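## Task

Find the patch panel that sits under the switch fitted with red port covers. One patch lead there has a free, unplugged end; push that end into port 9 of this panel until it clicks and latches. A plug left unheld and sticking well out from the panel may count as failure. No lead may end up sharply kinked. Do not unplug any other plug; even a small outward shift of one may count as failure. At the end every lead must sit in each cable-manager ring it passes through: if the other lead is out of any ring the task fails, and if the lead you plugged is out of one the result is marked down. Anything held in place only by the robot at the end is not counted. Release the plug and move the grippers away to finish.

## Robot and tools

Robot: two arms, left_arm (the robot's own left, on the +y side) and right_arm (-y side), each with a two-finger gripper and a wrist camera. Bases in the scene frame: left_arm at (+0.084, +0.357, +1.325) m, quat_wxyz (+0.504, +0.115, +0.191, +0.834); right_arm at (+0.084, -0.357, +1.325) m, quat_wxyz (+0.504, -0.115, +0.191, -0.834).

Frame: one shared scene frame. Origin on the floor (z = 0) under the middle of the robot's foot, +x the direction the robot faces, +y to the robot's left, +z up. Arm names do not correspond to image sides. Only the floor height is known for sure. Printed hand positions can be off, more so when the arm reaches far, and motions tend to stop a centimetre or so short, usually low.

Gripper axes: fingers point along the gripper's +z and close along its y. end_effector_position is the point between the pads, about 1 cm behind the fingertips.

The row format (used by every moving tool): 16 plain numbers covering both arms, always all 16 even if one arm is idle. Order: left_arm x, y, z, qw, qx, qy, qz, opening, then the same eight for right_arm. x, y, z are an absolute target position in metres in the scene frame; qw..qz is an absolute target orientation quaternion, w first, same frame. Opening runs -1 (closed) to +1 (fully open, 0.094 m); it is a setpoint, not a change. Optionally 12 more numbers in [0, 1] follow: per-joint stiffness scales, left_arm's six joints then right_arm's six, in Joint positions order; they persist until rewritten.

execute_actions(actions): a list of actions; each action is a list of up to 15 rows, one row per 1/30 s control step; a short action repeats its final row to fill 15 steps. Empty list = just report state and images. Safety check: any target more than 0.6 m from the gripper's current position along any of that gripper's own axes gets the action refused for both arms; if the first action fails against the last reported state, or anything is malformed, nothing runs. Per step the commanded pose is clipped to within 70 mm and 16 degrees of the measured pose, so far targets need several actions; position wins over orientation when both can't be met. To hold an orientation, repeat your own quaternion each row rather than copying the drifting reported one. To keep an arm still, resend its last reported full pose and the desired opening every call.

move(target, speed, blocking): target is one 16-number row (absolute poses, as above). Both grippers travel straight lines that finish together, lasting 0.5 to 10 s (cut off at 10 s). speed in m/s, 0.002 to 0.5, default 0.25; rotation up to twice that in rad/s. Openings are applied at the start. No obstacle or arm-to-arm avoidance. Faster contact hits harder; aiming further past a contact pushes harder. blocking=false returns after 0.5 s while motion continues; then use wait(0) or stop before other motion commands. The result adds a move: line with the ending (done, off_target, moving, held, fault) and limits (paced = target clipped; held = a check blocked steps, after which the arm may surge), plus each gripper's distance to its target.

wait(seconds): 0 to 10; lets the scene run with last commands held; ends early if a running move finishes. stop(): brakes the running move (needs braking distance; fingers continue). zoom_image(camera, region): camera one of cam_head_left, cam_head_right, cam_left_wrist, cam_right_wrist; region [x0, y0, x1, y1] in pixels, at most 504x504. Image sizes: head cameras 672x504, wrist cameras 504x504. read_manual(section) only returns licence text. finished_scene(scene) ends the current scene (give its number) after the last command has been held; irreversible, and it reports whether the job succeeded and gives the next task.

Result lines: the state line left_arm: … | right_arm: … gives each gripper's position and quaternion. Hand target lines show the pose the controller is now chasing. grip_measured is the measured finger opening on the command scale (last Joint positions number is metres); sensors may be off by about 1 mm. To hold something, command about 0.03 below grip_measured for a firm grip, less for a lighter one. Pad force tops out near 50 to 62 N; thin parts under about 2 mm are gripped more weakly. Step readings list positions at some steps; HELD marks a step an arm was held back. A pose unreachable line means the clearance check altered or blocked that arm's command. FAULT lines mean an arm stopped. MOTOR HOT appears from 85 °C; at 100 °C the arm drops its load and goes limp until cooled (OVER-TEMPERATURE FAULT), so avoid long holds.

Joint ranges (rad): waist -2.880 to 2.880, shoulder 0.000 to 3.142, elbow 0.000 to 3.019, wrist pitch -1.693 to 1.571, wrist yaw -1.571 to 1.571, wrist roll -2.094 to 2.094. Elbows never fully straighten.

Avoid: arms colliding or pushing each other, dropping or flinging the plug, slamming into the panel, pulling or nudging other plugs outward, kinking leads, taking leads out of cable-manager rings. Robot keeps its last command while you think, so plan before holding loads.

Each tool is called as name([rows], argument=value, ...), one row to a line, values as JSON.

## Session

execute_actions(actions=[])

Scene clock: 0.00 s.
left_arm: end_effector_position=(+0.6819, +0.3633, +1.3526) grip_measured=+1.000 end_effector_quat_wxyz=(+0.256, -0.004, +0.967, +0.009) | right_arm: end_effector_position=(+0.6774, -0.3489, +1.3434) grip_measured=+1.000 end_effector_quat_wxyz=(-0.247, +0.009, -0.969, -0.007)
Joint positions: left_arm=[-2.185  1.296  1.002 -0.365 -0.279  0.054  0.094] | right_arm=[ 2.201  1.313  0.997 -0.367  0.256 -0.054  0.094]
Joint velocities: left_arm=[-0.005 -0.005  0.012 -0.007  0.007  0.051  0.   ] | right_arm=[ 0.015 -0.015  0.007 -0.017  0.081 -0.051  0.   ]
Hand target (left_arm): +0.693, +0.365, +1.363; +0.269, -0.007, +0.963, +0.008
Hand target (right_arm): +0.685, -0.350, +1.347; +0.252, -0.007, +0.968, +0.007
Joint stiffness scale: left_arm=[1. 1. 1. 1. 1. 1.] | right_arm=[1. 1. 1. 1. 1. 1.]

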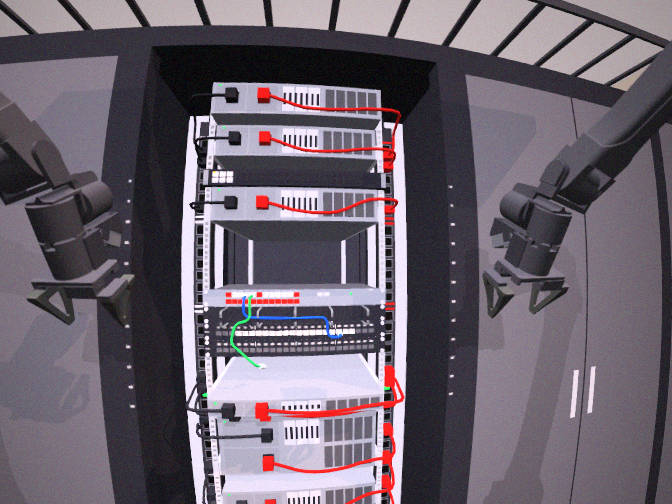

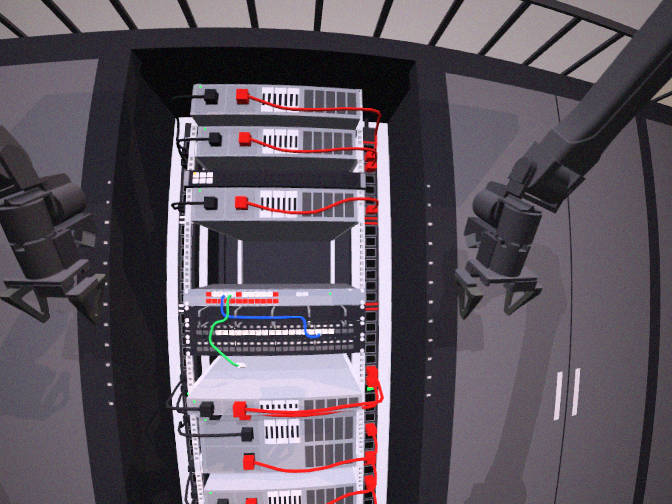

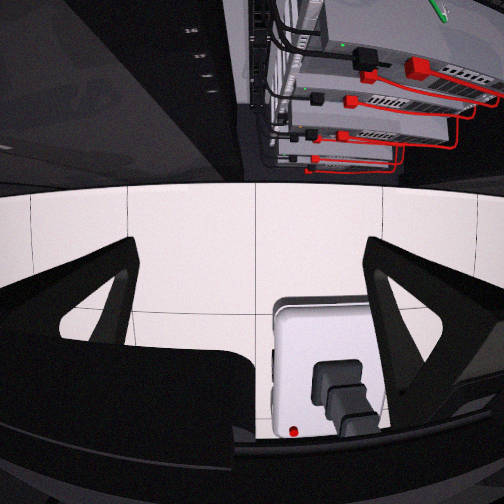

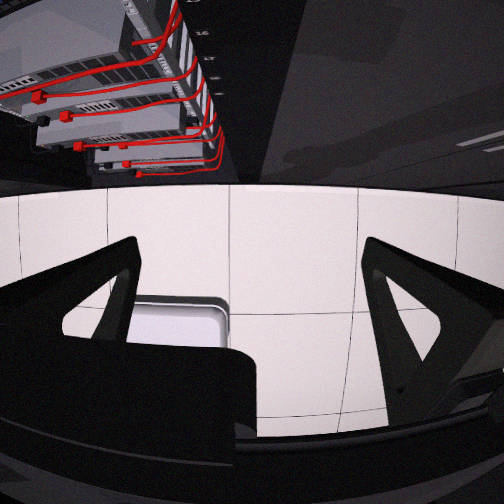

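zoom_image(camera="cam_head_left", region=[190, 270, 410, 400])

zoom_image(camera="cam_head_right", region=[170, 270, 390, 400])

Region (190, 270, 410, 400) of cam_head_left's 672x504 image, scaled by 2.291, with more detail than that image has; it fills the top 298 rows of this view, and the rest is white.

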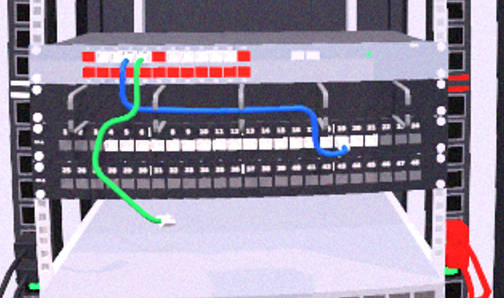

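Region (170, 270, 390, 400) of cam_head_right's 672x504 image, scaled by 2.291, with more detail than that image has; it fills the top 298 rows of this view, and the rest is white.

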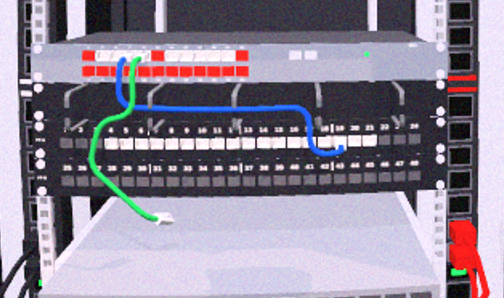

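move(target=[0.6,0.2,1.33,0.707,0,0.707,0,1,0.6774,-0.3489,1.3434,0.247,-0.009,0.969,0.007,1])

Scene clock: 3.23 s.
left_arm: end_effector_position=(+0.6016, +0.2059, +1.3211) grip_measured=+1.000 end_effector_quat_wxyz=(+0.641, +0.010, +0.767, -0.011) | right_arm: end_effector_position=(+0.6774, -0.3489, +1.3434) grip_measured=+1.000 end_effector_quat_wxyz=(-0.247, +0.009, -0.969, -0.007)
Joint positions: left_arm=[-2.526  1.826  0.524  1.538 -0.429  0.315  0.094] | right_arm=[ 2.201  1.313  0.997 -0.367  0.256 -0.054  0.094]
Joint velocities: left_arm=[-0.024  0.005 -0.007  0.002 -0.051 -0.037  0.   ] | right_arm=[-0.015 -0.005  0.002  0.007 -0.007 -0.022  0.   ]
Hand target (left_arm): +0.603, +0.200, +1.329; +0.653, +0.008, +0.758, -0.015
Hand target (right_arm): +0.677, -0.349, +1.343; +0.247, -0.009, +0.969, +0.007
Off the commanded pose (left_arm): 0.011 m, 10 deg.
Off the commanded pose (right_arm): 0.000 m, 0 deg.
Joint stiffness scale: left_arm=[1. 1. 1. 1. 1. 1.] | right_arm=[1. 1. 1. 1. 1. 1.]
joint sent to its limit (left arm) — the command would take joint 4 (wrist pitch) past its upper limit, so that joint was sent only as far as its limit.
move: off_target (left_arm)

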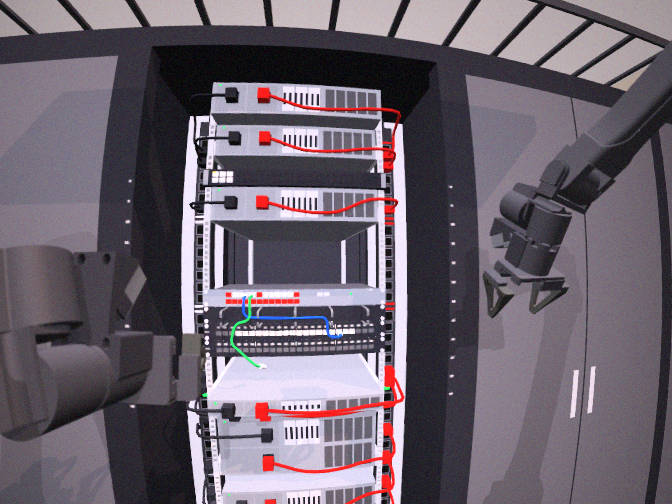

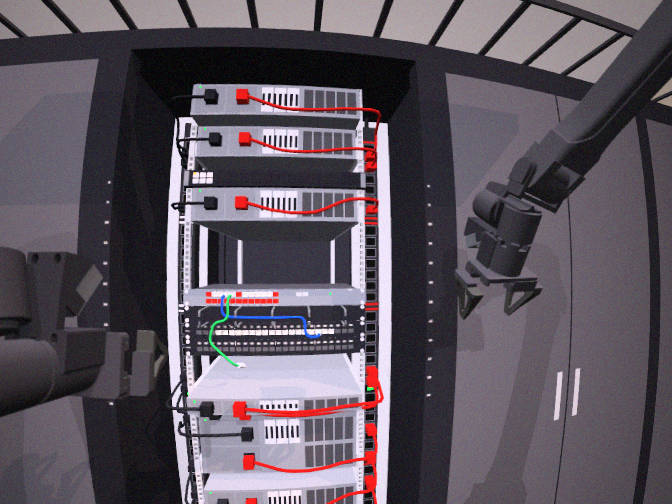

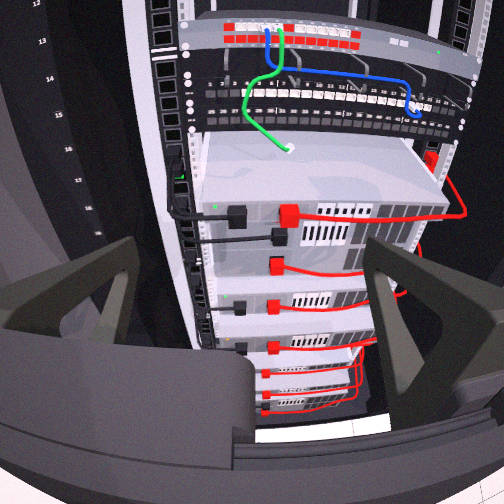

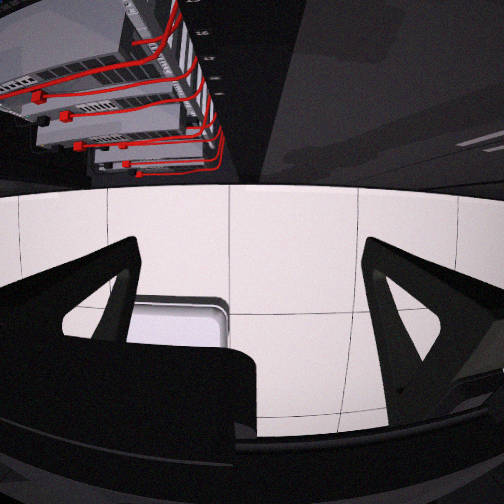

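move(target=[0.8,0.15,1.29,0.643,0,0.766,0,0.3,0.6774,-0.3489,1.3434,0.247,-0.009,0.969,0.007,1])

zoom_image(camera="cam_left_wrist", region=[100, 0, 400, 250])

Scene clock: 5.17 s.
left_arm: end_effector_position=(+0.7910, +0.1429, +1.3000) grip_measured=+0.303 end_effector_quat_wxyz=(+0.648, +0.004, +0.762, -0.006) | right_arm: end_effector_position=(+0.6774, -0.3489, +1.3434) grip_measured=+1.000 end_effector_quat_wxyz=(-0.247, +0.009, -0.969, -0.007)
Joint positions: left_arm=[-2.481  2.003  1.11   1.147 -0.393  0.31   0.061] | right_arm=[ 2.201  1.313  0.997 -0.367  0.256 -0.054  0.094]
Joint velocities: left_arm=[-0.015 -0.005 -0.012 -0.007  0.007  0.007 -0.001] | right_arm=[-0.005  0.005 -0.002 -0.012  0.007 -0.037  0.   ]
Hand target (left_arm): +0.800, +0.152, +1.290; +0.643, -0.000, +0.766, -0.000
Hand target (right_arm): +0.677, -0.349, +1.343; +0.247, -0.009, +0.969, +0.007
Off the commanded pose (left_arm): 0.015 m, 1 deg.
Off the commanded pose (right_arm): 0.000 m, 0 deg.
Joint stiffness scale: left_arm=[1. 1. 1. 1. 1. 1.] | right_arm=[1. 1. 1. 1. 1. 1.]
move: off_target (left_arm)

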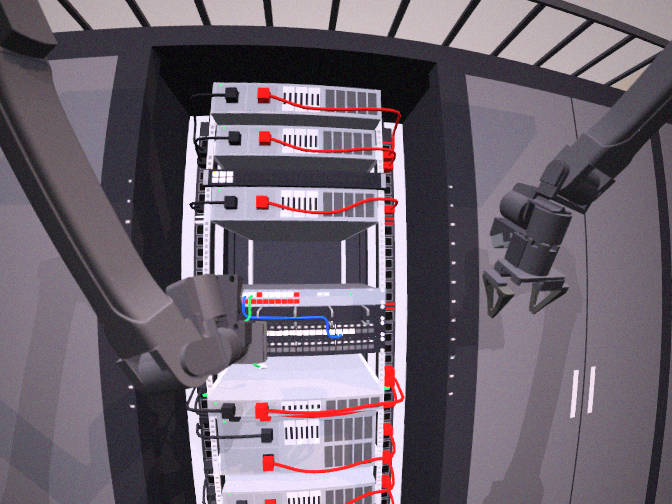

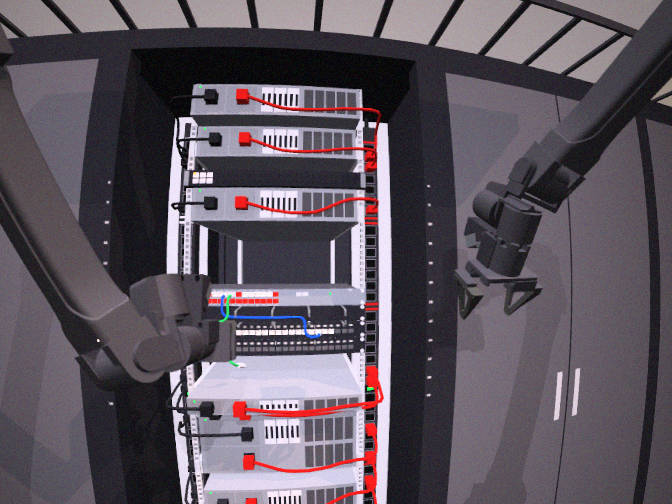

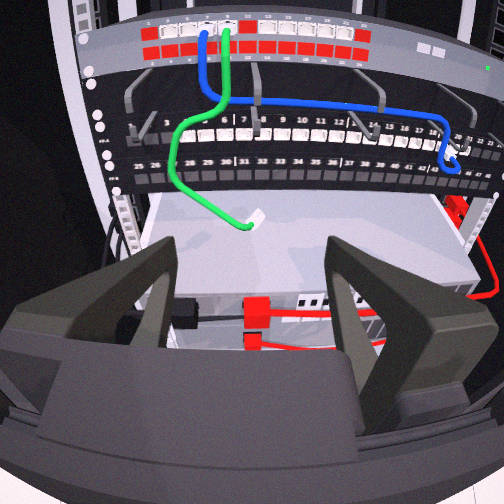

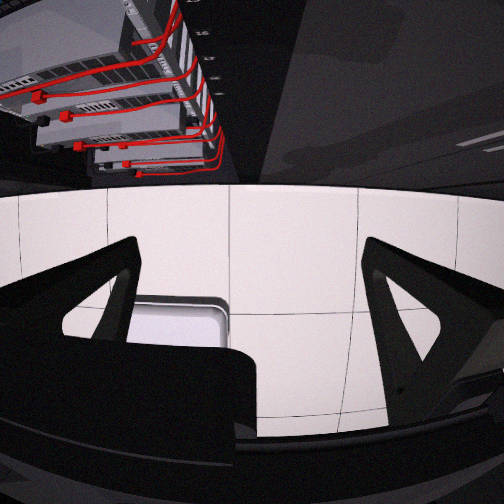

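Region (100, 0, 400, 250) of cam_left_wrist's 504x504 image, scaled by 1.680, with more detail than that image has.

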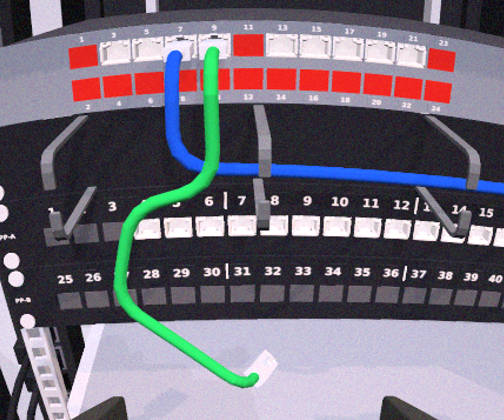

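move(target=[0.89,0.145,1.25,0.643,0,0.766,0,0.3,0.6774,-0.3489,1.3434,0.247,-0.009,0.969,0.007,1], speed=0.15)

zoom_image(camera="cam_left_wrist", region=[150, 60, 370, 280])

Scene clock: 6.93 s.
left_arm: end_effector_position=(+0.8768, +0.1372, +1.2541) grip_measured=+0.303 end_effector_quat_wxyz=(+0.643, +0.007, +0.766, -0.004) | right_arm: end_effector_position=(+0.6774, -0.3489, +1.3434) grip_measured=+1.000 end_effector_quat_wxyz=(-0.247, +0.009, -0.969, -0.007)
Joint positions: left_arm=[-2.419  2.173  1.418  0.99  -0.337  0.296  0.061] | right_arm=[ 2.201  1.313  0.997 -0.367  0.256 -0.054  0.094]
Joint velocities: left_arm=[ 0.005 -0.015 -0.007 -0.002  0.007 -0.022 -0.   ] | right_arm=[-0.005 -0.005 -0.012 -0.017  0.007  0.007  0.   ]
Hand target (left_arm): +0.889, +0.146, +1.251; +0.643, -0.000, +0.766, +0.000
Hand target (right_arm): +0.677, -0.349, +1.343; +0.247, -0.009, +0.969, +0.007
Off the commanded pose (left_arm): 0.016 m, 1 deg.
Off the commanded pose (right_arm): 0.000 m, 0 deg.
Joint stiffness scale: left_arm=[1. 1. 1. 1. 1. 1.] | right_arm=[1. 1. 1. 1. 1. 1.]
move: off_target (left_arm)

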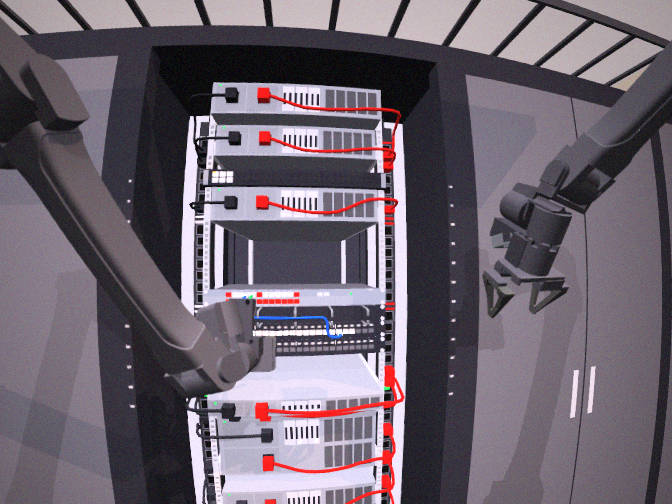

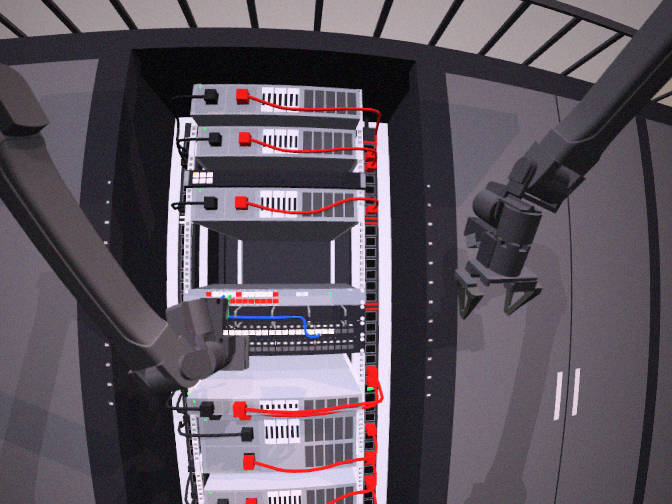

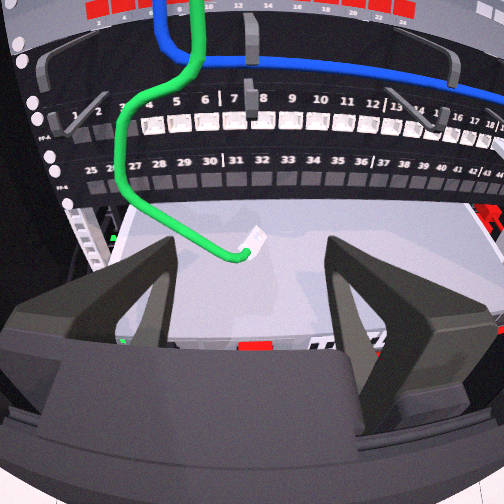

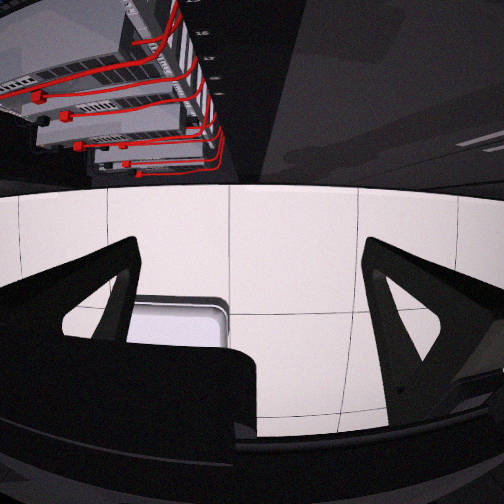

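Region (150, 60, 370, 280) of cam_left_wrist's 504x504 image, scaled by 2.291, with more detail than that image has.

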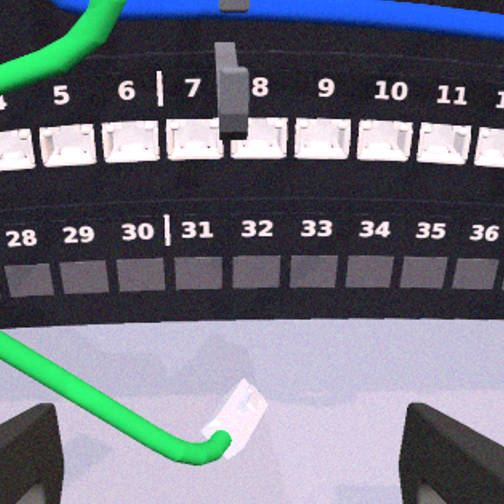

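move(target=[0.905,0.165,1.235,0.524,0.182,0.823,-0.116,0.0,0.6774,-0.3489,1.3434,0.247,-0.009,0.969,0.007,1], speed=0.15)

zoom_image(camera="cam_left_wrist", region=[170, 150, 330, 310])

Scene clock: 10.67 s.
left_arm: end_effector_position=(+0.8817, +0.1484, +1.2146) grip_measured=+0.003 end_effector_quat_wxyz=(+0.510, +0.189, +0.830, -0.126) | right_arm: end_effector_position=(+0.6774, -0.3489, +1.3434) grip_measured=+1.000 end_effector_quat_wxyz=(-0.247, +0.009, -0.969, -0.007)
Joint positions: left_arm=[-2.298  2.07   1.453  0.437  0.101  0.366  0.047] | right_arm=[ 2.201  1.313  0.997 -0.367  0.256 -0.054  0.094]
Joint velocities: left_arm=[-0.024 -0.005 -0.007 -0.027  0.007  0.007  0.001] | right_arm=[ 0.015 -0.015 -0.002 -0.002 -0.007 -0.051  0.   ]
Hand target (left_arm): +0.904, +0.166, +1.235; +0.525, +0.184, +0.823, -0.114
Hand target (right_arm): +0.677, -0.349, +1.343; +0.247, -0.009, +0.969, +0.007
Off the commanded pose (left_arm): 0.035 m, 2 deg.
Off the commanded pose (right_arm): 0.000 m, 0 deg.
Joint stiffness scale: left_arm=[1. 1. 1. 1. 1. 1.] | right_arm=[1. 1. 1. 1. 1. 1.]
move: off_target (left_arm)

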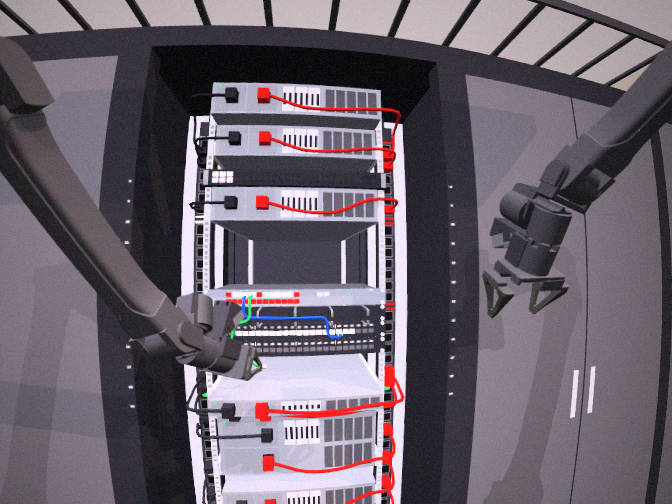

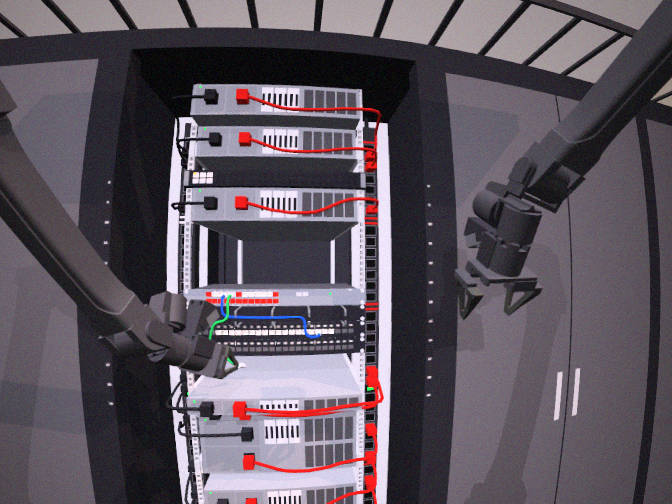

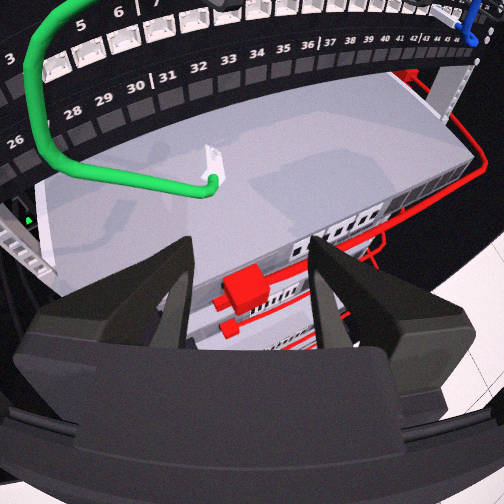

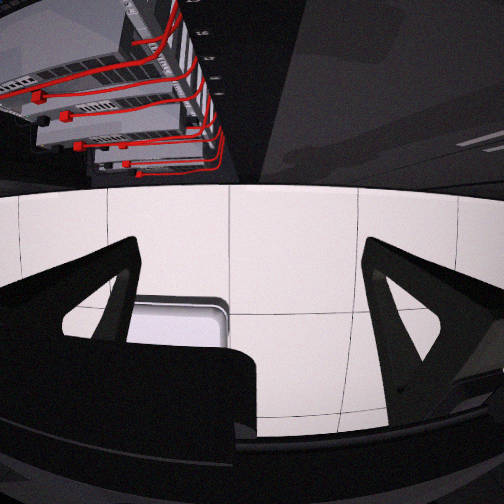

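Region (170, 150, 330, 310) of cam_left_wrist's 504x504 image, scaled by 3.150, with more detail than that image has.

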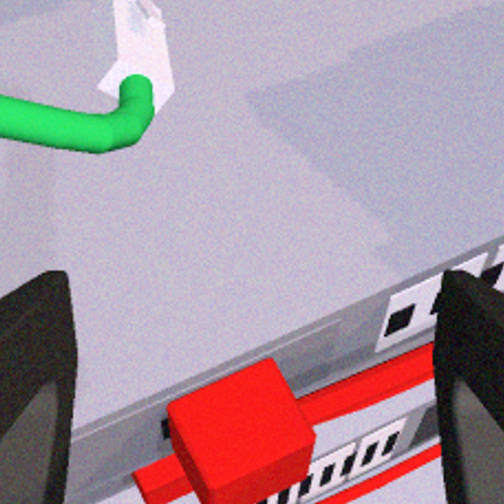

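zoom_image(camera="cam_left_wrist", region=[175, 125, 255, 205])

Region (175, 125, 255, 205) of cam_left_wrist's 504x504 image, scaled by 6.300, with more detail than that image has.

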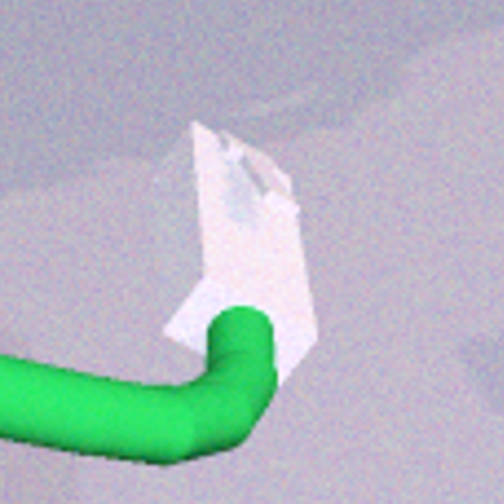

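move(target=[0.945,0.15,1.245,0.514,0.236,0.824,-0.036,-0.4,0.6774,-0.3489,1.3434,0.247,-0.009,0.969,0.007,1], speed=0.1)

Scene clock: 13.73 s.
left_arm: end_effector_position=(+0.9356, +0.1676, +1.2393) grip_measured=-0.397 end_effector_quat_wxyz=(+0.510, +0.229, +0.829, -0.033) | right_arm: end_effector_position=(+0.6774, -0.3489, +1.3434) grip_measured=+1.000 end_effector_quat_wxyz=(-0.247, +0.009, -0.969, -0.007)
Joint positions: left_arm=[-2.298  2.086  1.618  0.297 -0.021  0.529  0.028] | right_arm=[ 2.201  1.313  0.997 -0.367  0.256 -0.054  0.094]
Joint velocities: left_arm=[ 0.005  0.005 -0.012  0.002 -0.11   0.037 -0.001] | right_arm=[ 0.005 -0.015  0.032  0.007  0.022  0.022  0.   ]
Hand target (left_arm): +0.944, +0.151, +1.246; +0.514, +0.236, +0.824, -0.036
Hand target (right_arm): +0.677, -0.349, +1.343; +0.247, -0.009, +0.969, +0.007
Off the commanded pose (left_arm): 0.021 m, 1 deg.
Off the commanded pose (right_arm): 0.000 m, 0 deg.
Joint stiffness scale: left_arm=[1. 1. 1. 1. 1. 1.] | right_arm=[1. 1. 1. 1. 1. 1.]
move: off_target (left_arm)

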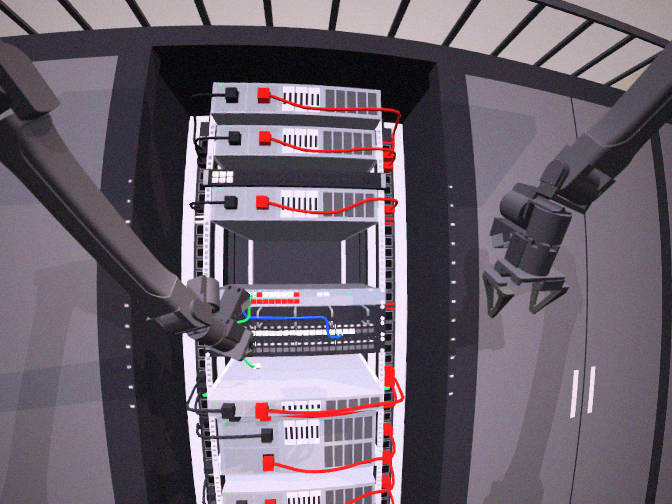

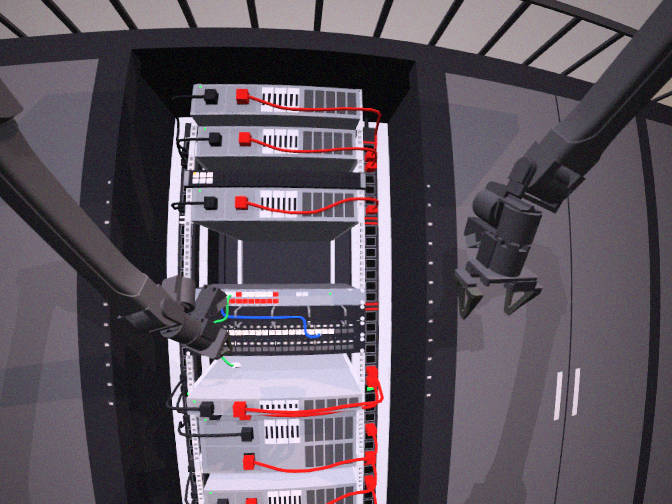

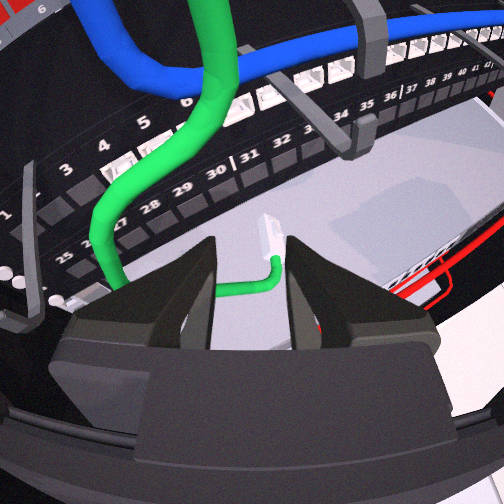

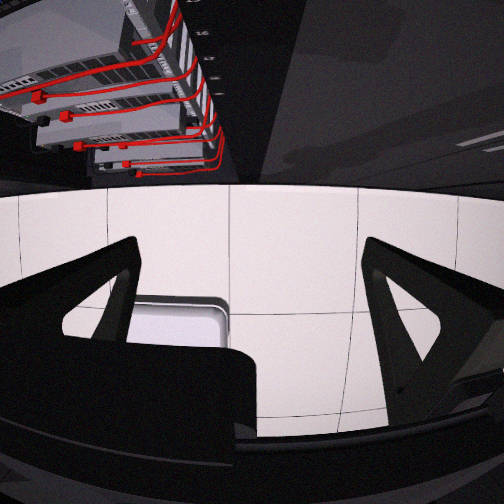

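zoom_image(camera="cam_left_wrist", region=[200, 190, 320, 310])

Region (200, 190, 320, 310) of cam_left_wrist's 504x504 image, scaled by 4.200, with more detail than that image has.

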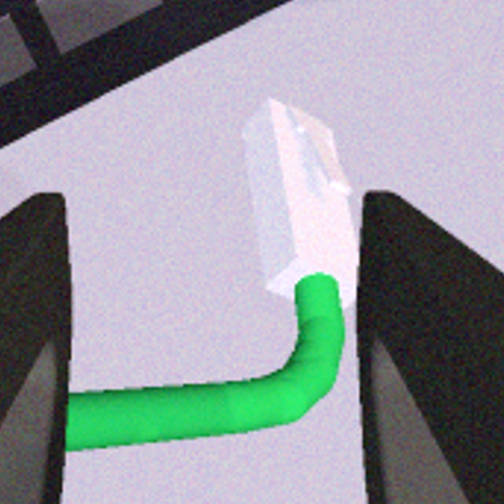

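zoom_image(camera="cam_left_wrist", region=[210, 40, 370, 140])

Region (210, 40, 370, 140) of cam_left_wrist's 504x504 image, scaled by 3.150, with more detail than that image has; it fills the top 315 rows of this view, and the rest is white.

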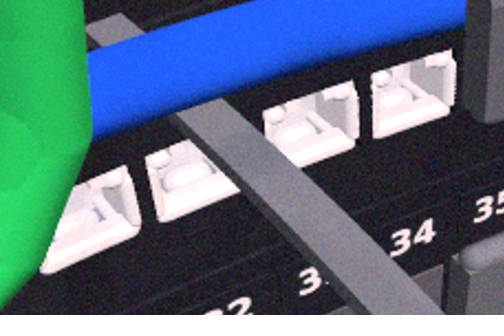

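move(target=[0.96,0.145,1.232,0.545,0.146,0.826,-0.019,-0.4,0.6774,-0.3489,1.3434,0.247,-0.009,0.969,0.007,1], speed=0.05)

zoom_image(camera="cam_left_wrist", region=[170, 170, 330, 330])

Scene clock: 16.93 s.
left_arm: end_effector_position=(+0.9440, +0.1630, +1.2139) grip_measured=-0.397 end_effector_quat_wxyz=(+0.519, +0.153, +0.841, -0.014) | right_arm: end_effector_position=(+0.6774, -0.3489, +1.3434) grip_measured=+1.000 end_effector_quat_wxyz=(-0.247, +0.009, -0.969, -0.007)
Joint positions: left_arm=[-2.317  2.167  1.663  0.385 -0.14   0.419  0.028] | right_arm=[ 2.201  1.313  0.997 -0.367  0.256 -0.054  0.094]
Joint velocities: left_arm=[ 0.005 -0.005 -0.007  0.002  0.051 -0.037 -0.   ] | right_arm=[-0.015 -0.015  0.007 -0.022 -0.037 -0.037  0.   ]
Hand target (left_arm): +0.958, +0.146, +1.233; +0.544, +0.145, +0.826, -0.020
Hand target (right_arm): +0.677, -0.349, +1.343; +0.247, -0.009, +0.969, +0.007
Off the commanded pose (left_arm): 0.030 m, 4 deg.
Off the commanded pose (right_arm): 0.000 m, 0 deg.
Joint stiffness scale: left_arm=[1. 1. 1. 1. 1. 1.] | right_arm=[1. 1. 1. 1. 1. 1.]
move: off_target (left_arm)

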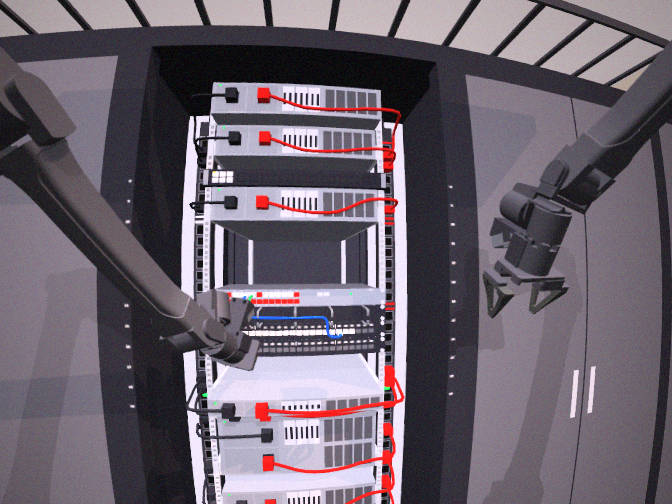

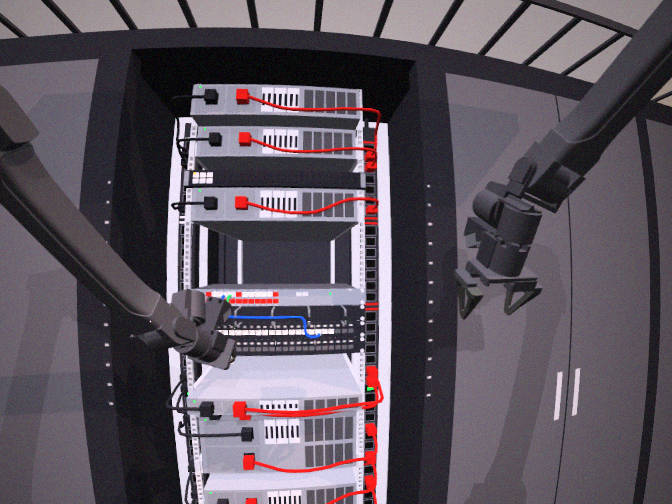

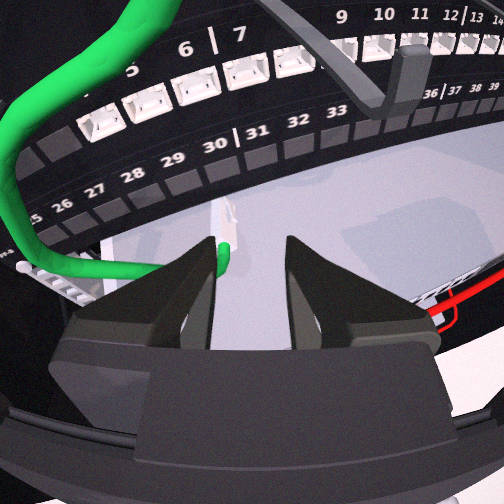

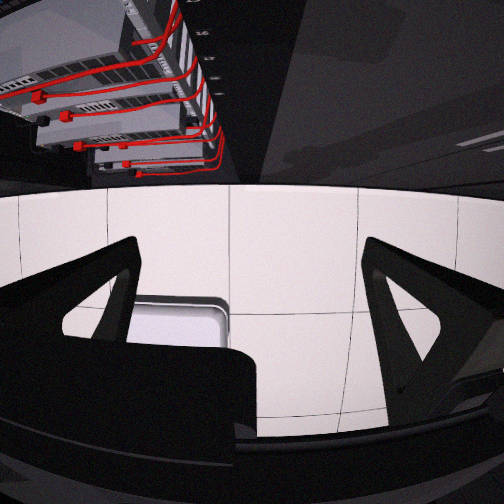

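Region (170, 170, 330, 330) of cam_left_wrist's 504x504 image, scaled by 3.150, with more detail than that image has.

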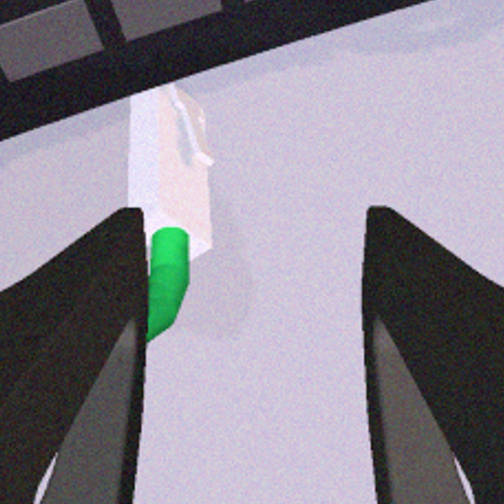

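move(target=[0.965,0.158,1.217,0.566,0.143,0.812,-0.020,-0.4,0.6774,-0.3489,1.3434,0.247,-0.009,0.969,0.007,1], speed=0.02)

zoom_image(camera="cam_left_wrist", region=[170, 170, 330, 330])

Scene clock: 21.33 s.
left_arm: end_effector_position=(+0.9470, +0.1538, +1.2078) grip_measured=-0.397 end_effector_quat_wxyz=(+0.544, +0.153, +0.825, -0.025) | right_arm: end_effector_position=(+0.6774, -0.3489, +1.3434) grip_measured=+1.000 end_effector_quat_wxyz=(-0.247, +0.009, -0.969, -0.007)
Joint positions: left_arm=[-2.317  2.205  1.675  0.464 -0.103  0.418  0.028] | right_arm=[ 2.201  1.313  0.997 -0.367  0.256 -0.054  0.094]
Joint velocities: left_arm=[ 0.005  0.005 -0.007  0.012  0.007 -0.007 -0.   ] | right_arm=[-0.015  0.005  0.002 -0.017 -0.037 -0.022  0.   ]
Hand target (left_arm): +0.964, +0.159, +1.218; +0.566, +0.143, +0.812, -0.020
Hand target (right_arm): +0.677, -0.349, +1.343; +0.247, -0.009, +0.969, +0.007
Off the commanded pose (left_arm): 0.021 m, 3 deg.
Off the commanded pose (right_arm): 0.000 m, 0 deg.
Joint stiffness scale: left_arm=[1. 1. 1. 1. 1. 1.] | right_arm=[1. 1. 1. 1. 1. 1.]
move: off_target (left_arm)

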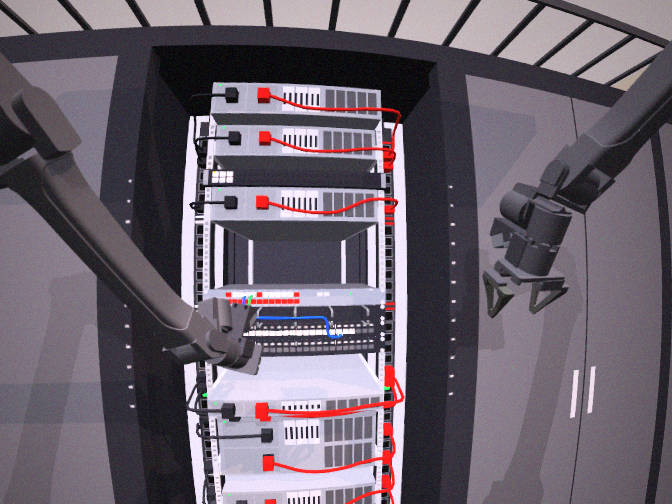

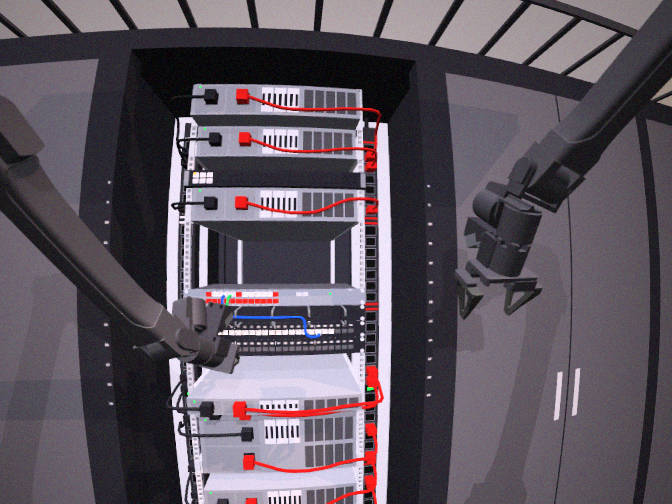

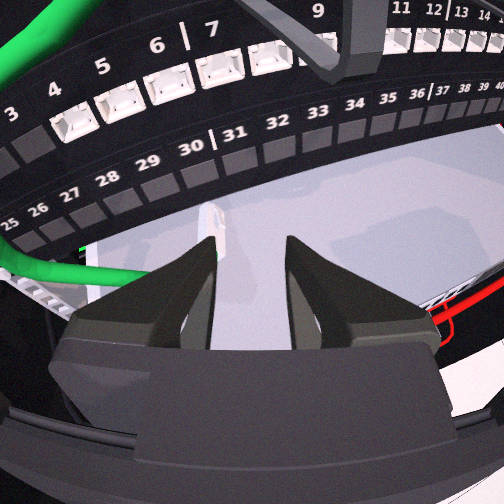

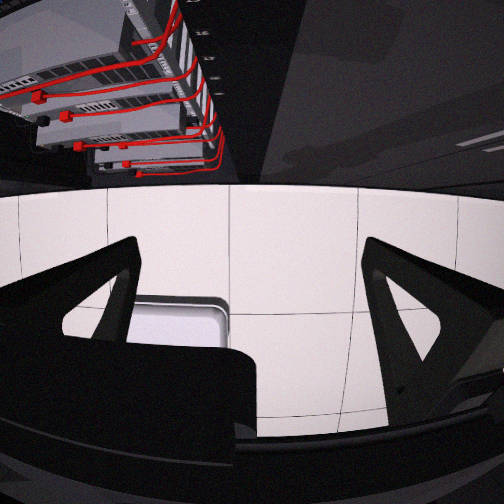

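Region (170, 170, 330, 330) of cam_left_wrist's 504x504 image, scaled by 3.150, with more detail than that image has.

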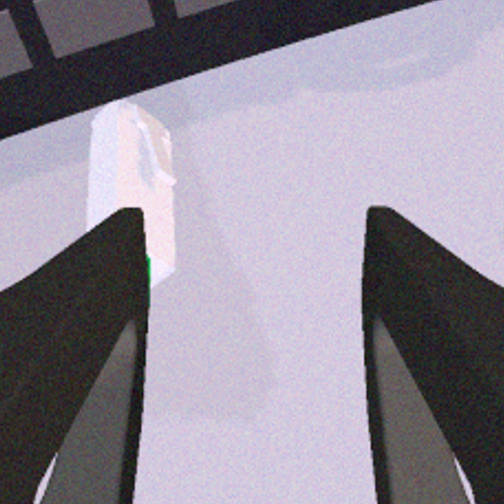

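move(target=[0.965,0.185,1.228,0.566,0.143,0.812,-0.020,-0.4,0.6774,-0.3489,1.3434,0.247,-0.009,0.969,0.007,1], speed=0.04)

zoom_image(camera="cam_left_wrist", region=[170, 170, 330, 330])

Scene clock: 22.97 s.
left_arm: end_effector_position=(+0.9492, +0.1626, +1.2055) grip_measured=-0.397 end_effector_quat_wxyz=(+0.546, +0.156, +0.823, -0.031) | right_arm: end_effector_position=(+0.6774, -0.3489, +1.3434) grip_measured=+1.000 end_effector_quat_wxyz=(-0.247, +0.009, -0.969, -0.007)
Joint positions: left_arm=[-2.3    2.205  1.675  0.464 -0.073  0.418  0.028] | right_arm=[ 2.201  1.313  0.997 -0.367  0.256 -0.054  0.094]
Joint velocities: left_arm=[-0.015 -0.005 -0.012 -0.012  0.051 -0.007 -0.002] | right_arm=[ 0.005 -0.005  0.007 -0.012  0.051 -0.007  0.   ]
Hand target (left_arm): +0.964, +0.185, +1.228; +0.566, +0.143, +0.812, -0.020
Hand target (right_arm): +0.677, -0.349, +1.343; +0.247, -0.009, +0.969, +0.007
Off the commanded pose (left_arm): 0.035 m, 3 deg.
Off the commanded pose (right_arm): 0.000 m, 0 deg.
Joint stiffness scale: left_arm=[1. 1. 1. 1. 1. 1.] | right_arm=[1. 1. 1. 1. 1. 1.]
move: off_target (left_arm)

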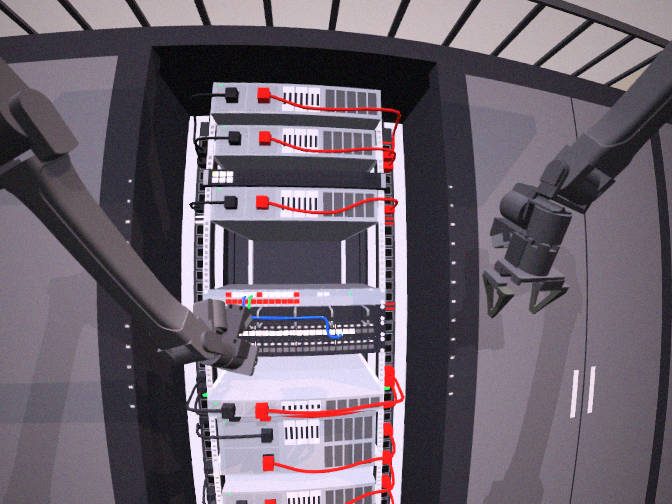

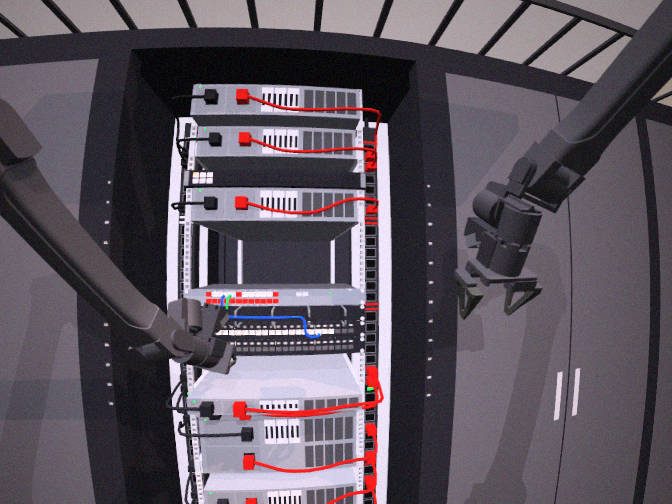

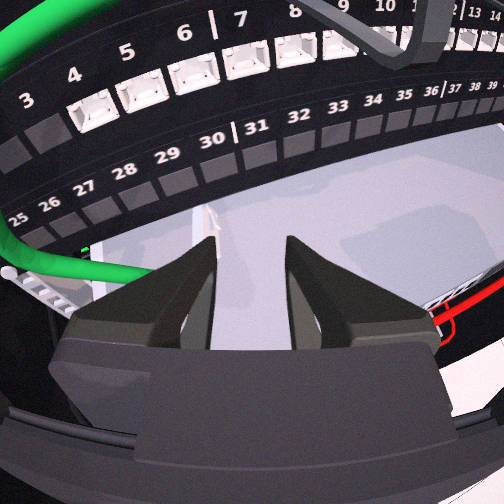

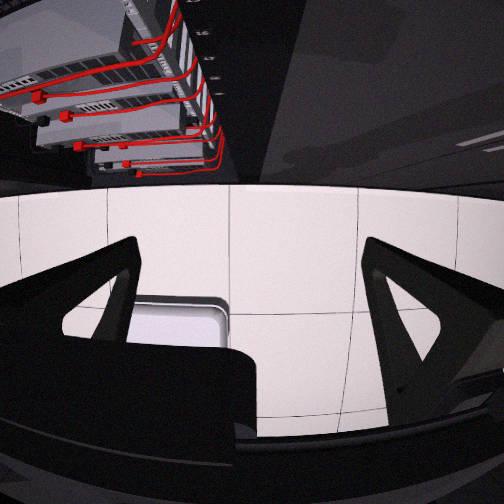

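Region (170, 170, 330, 330) of cam_left_wrist's 504x504 image, scaled by 3.150, with more detail than that image has.

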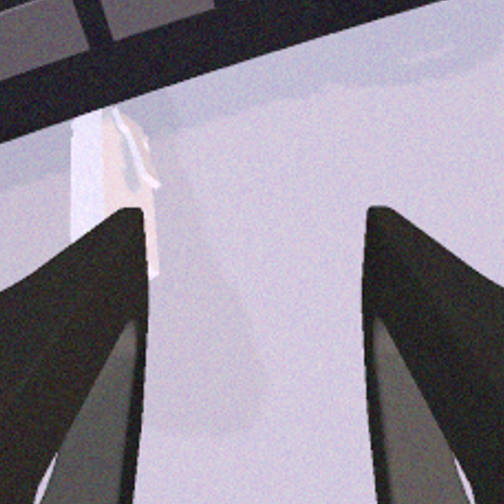

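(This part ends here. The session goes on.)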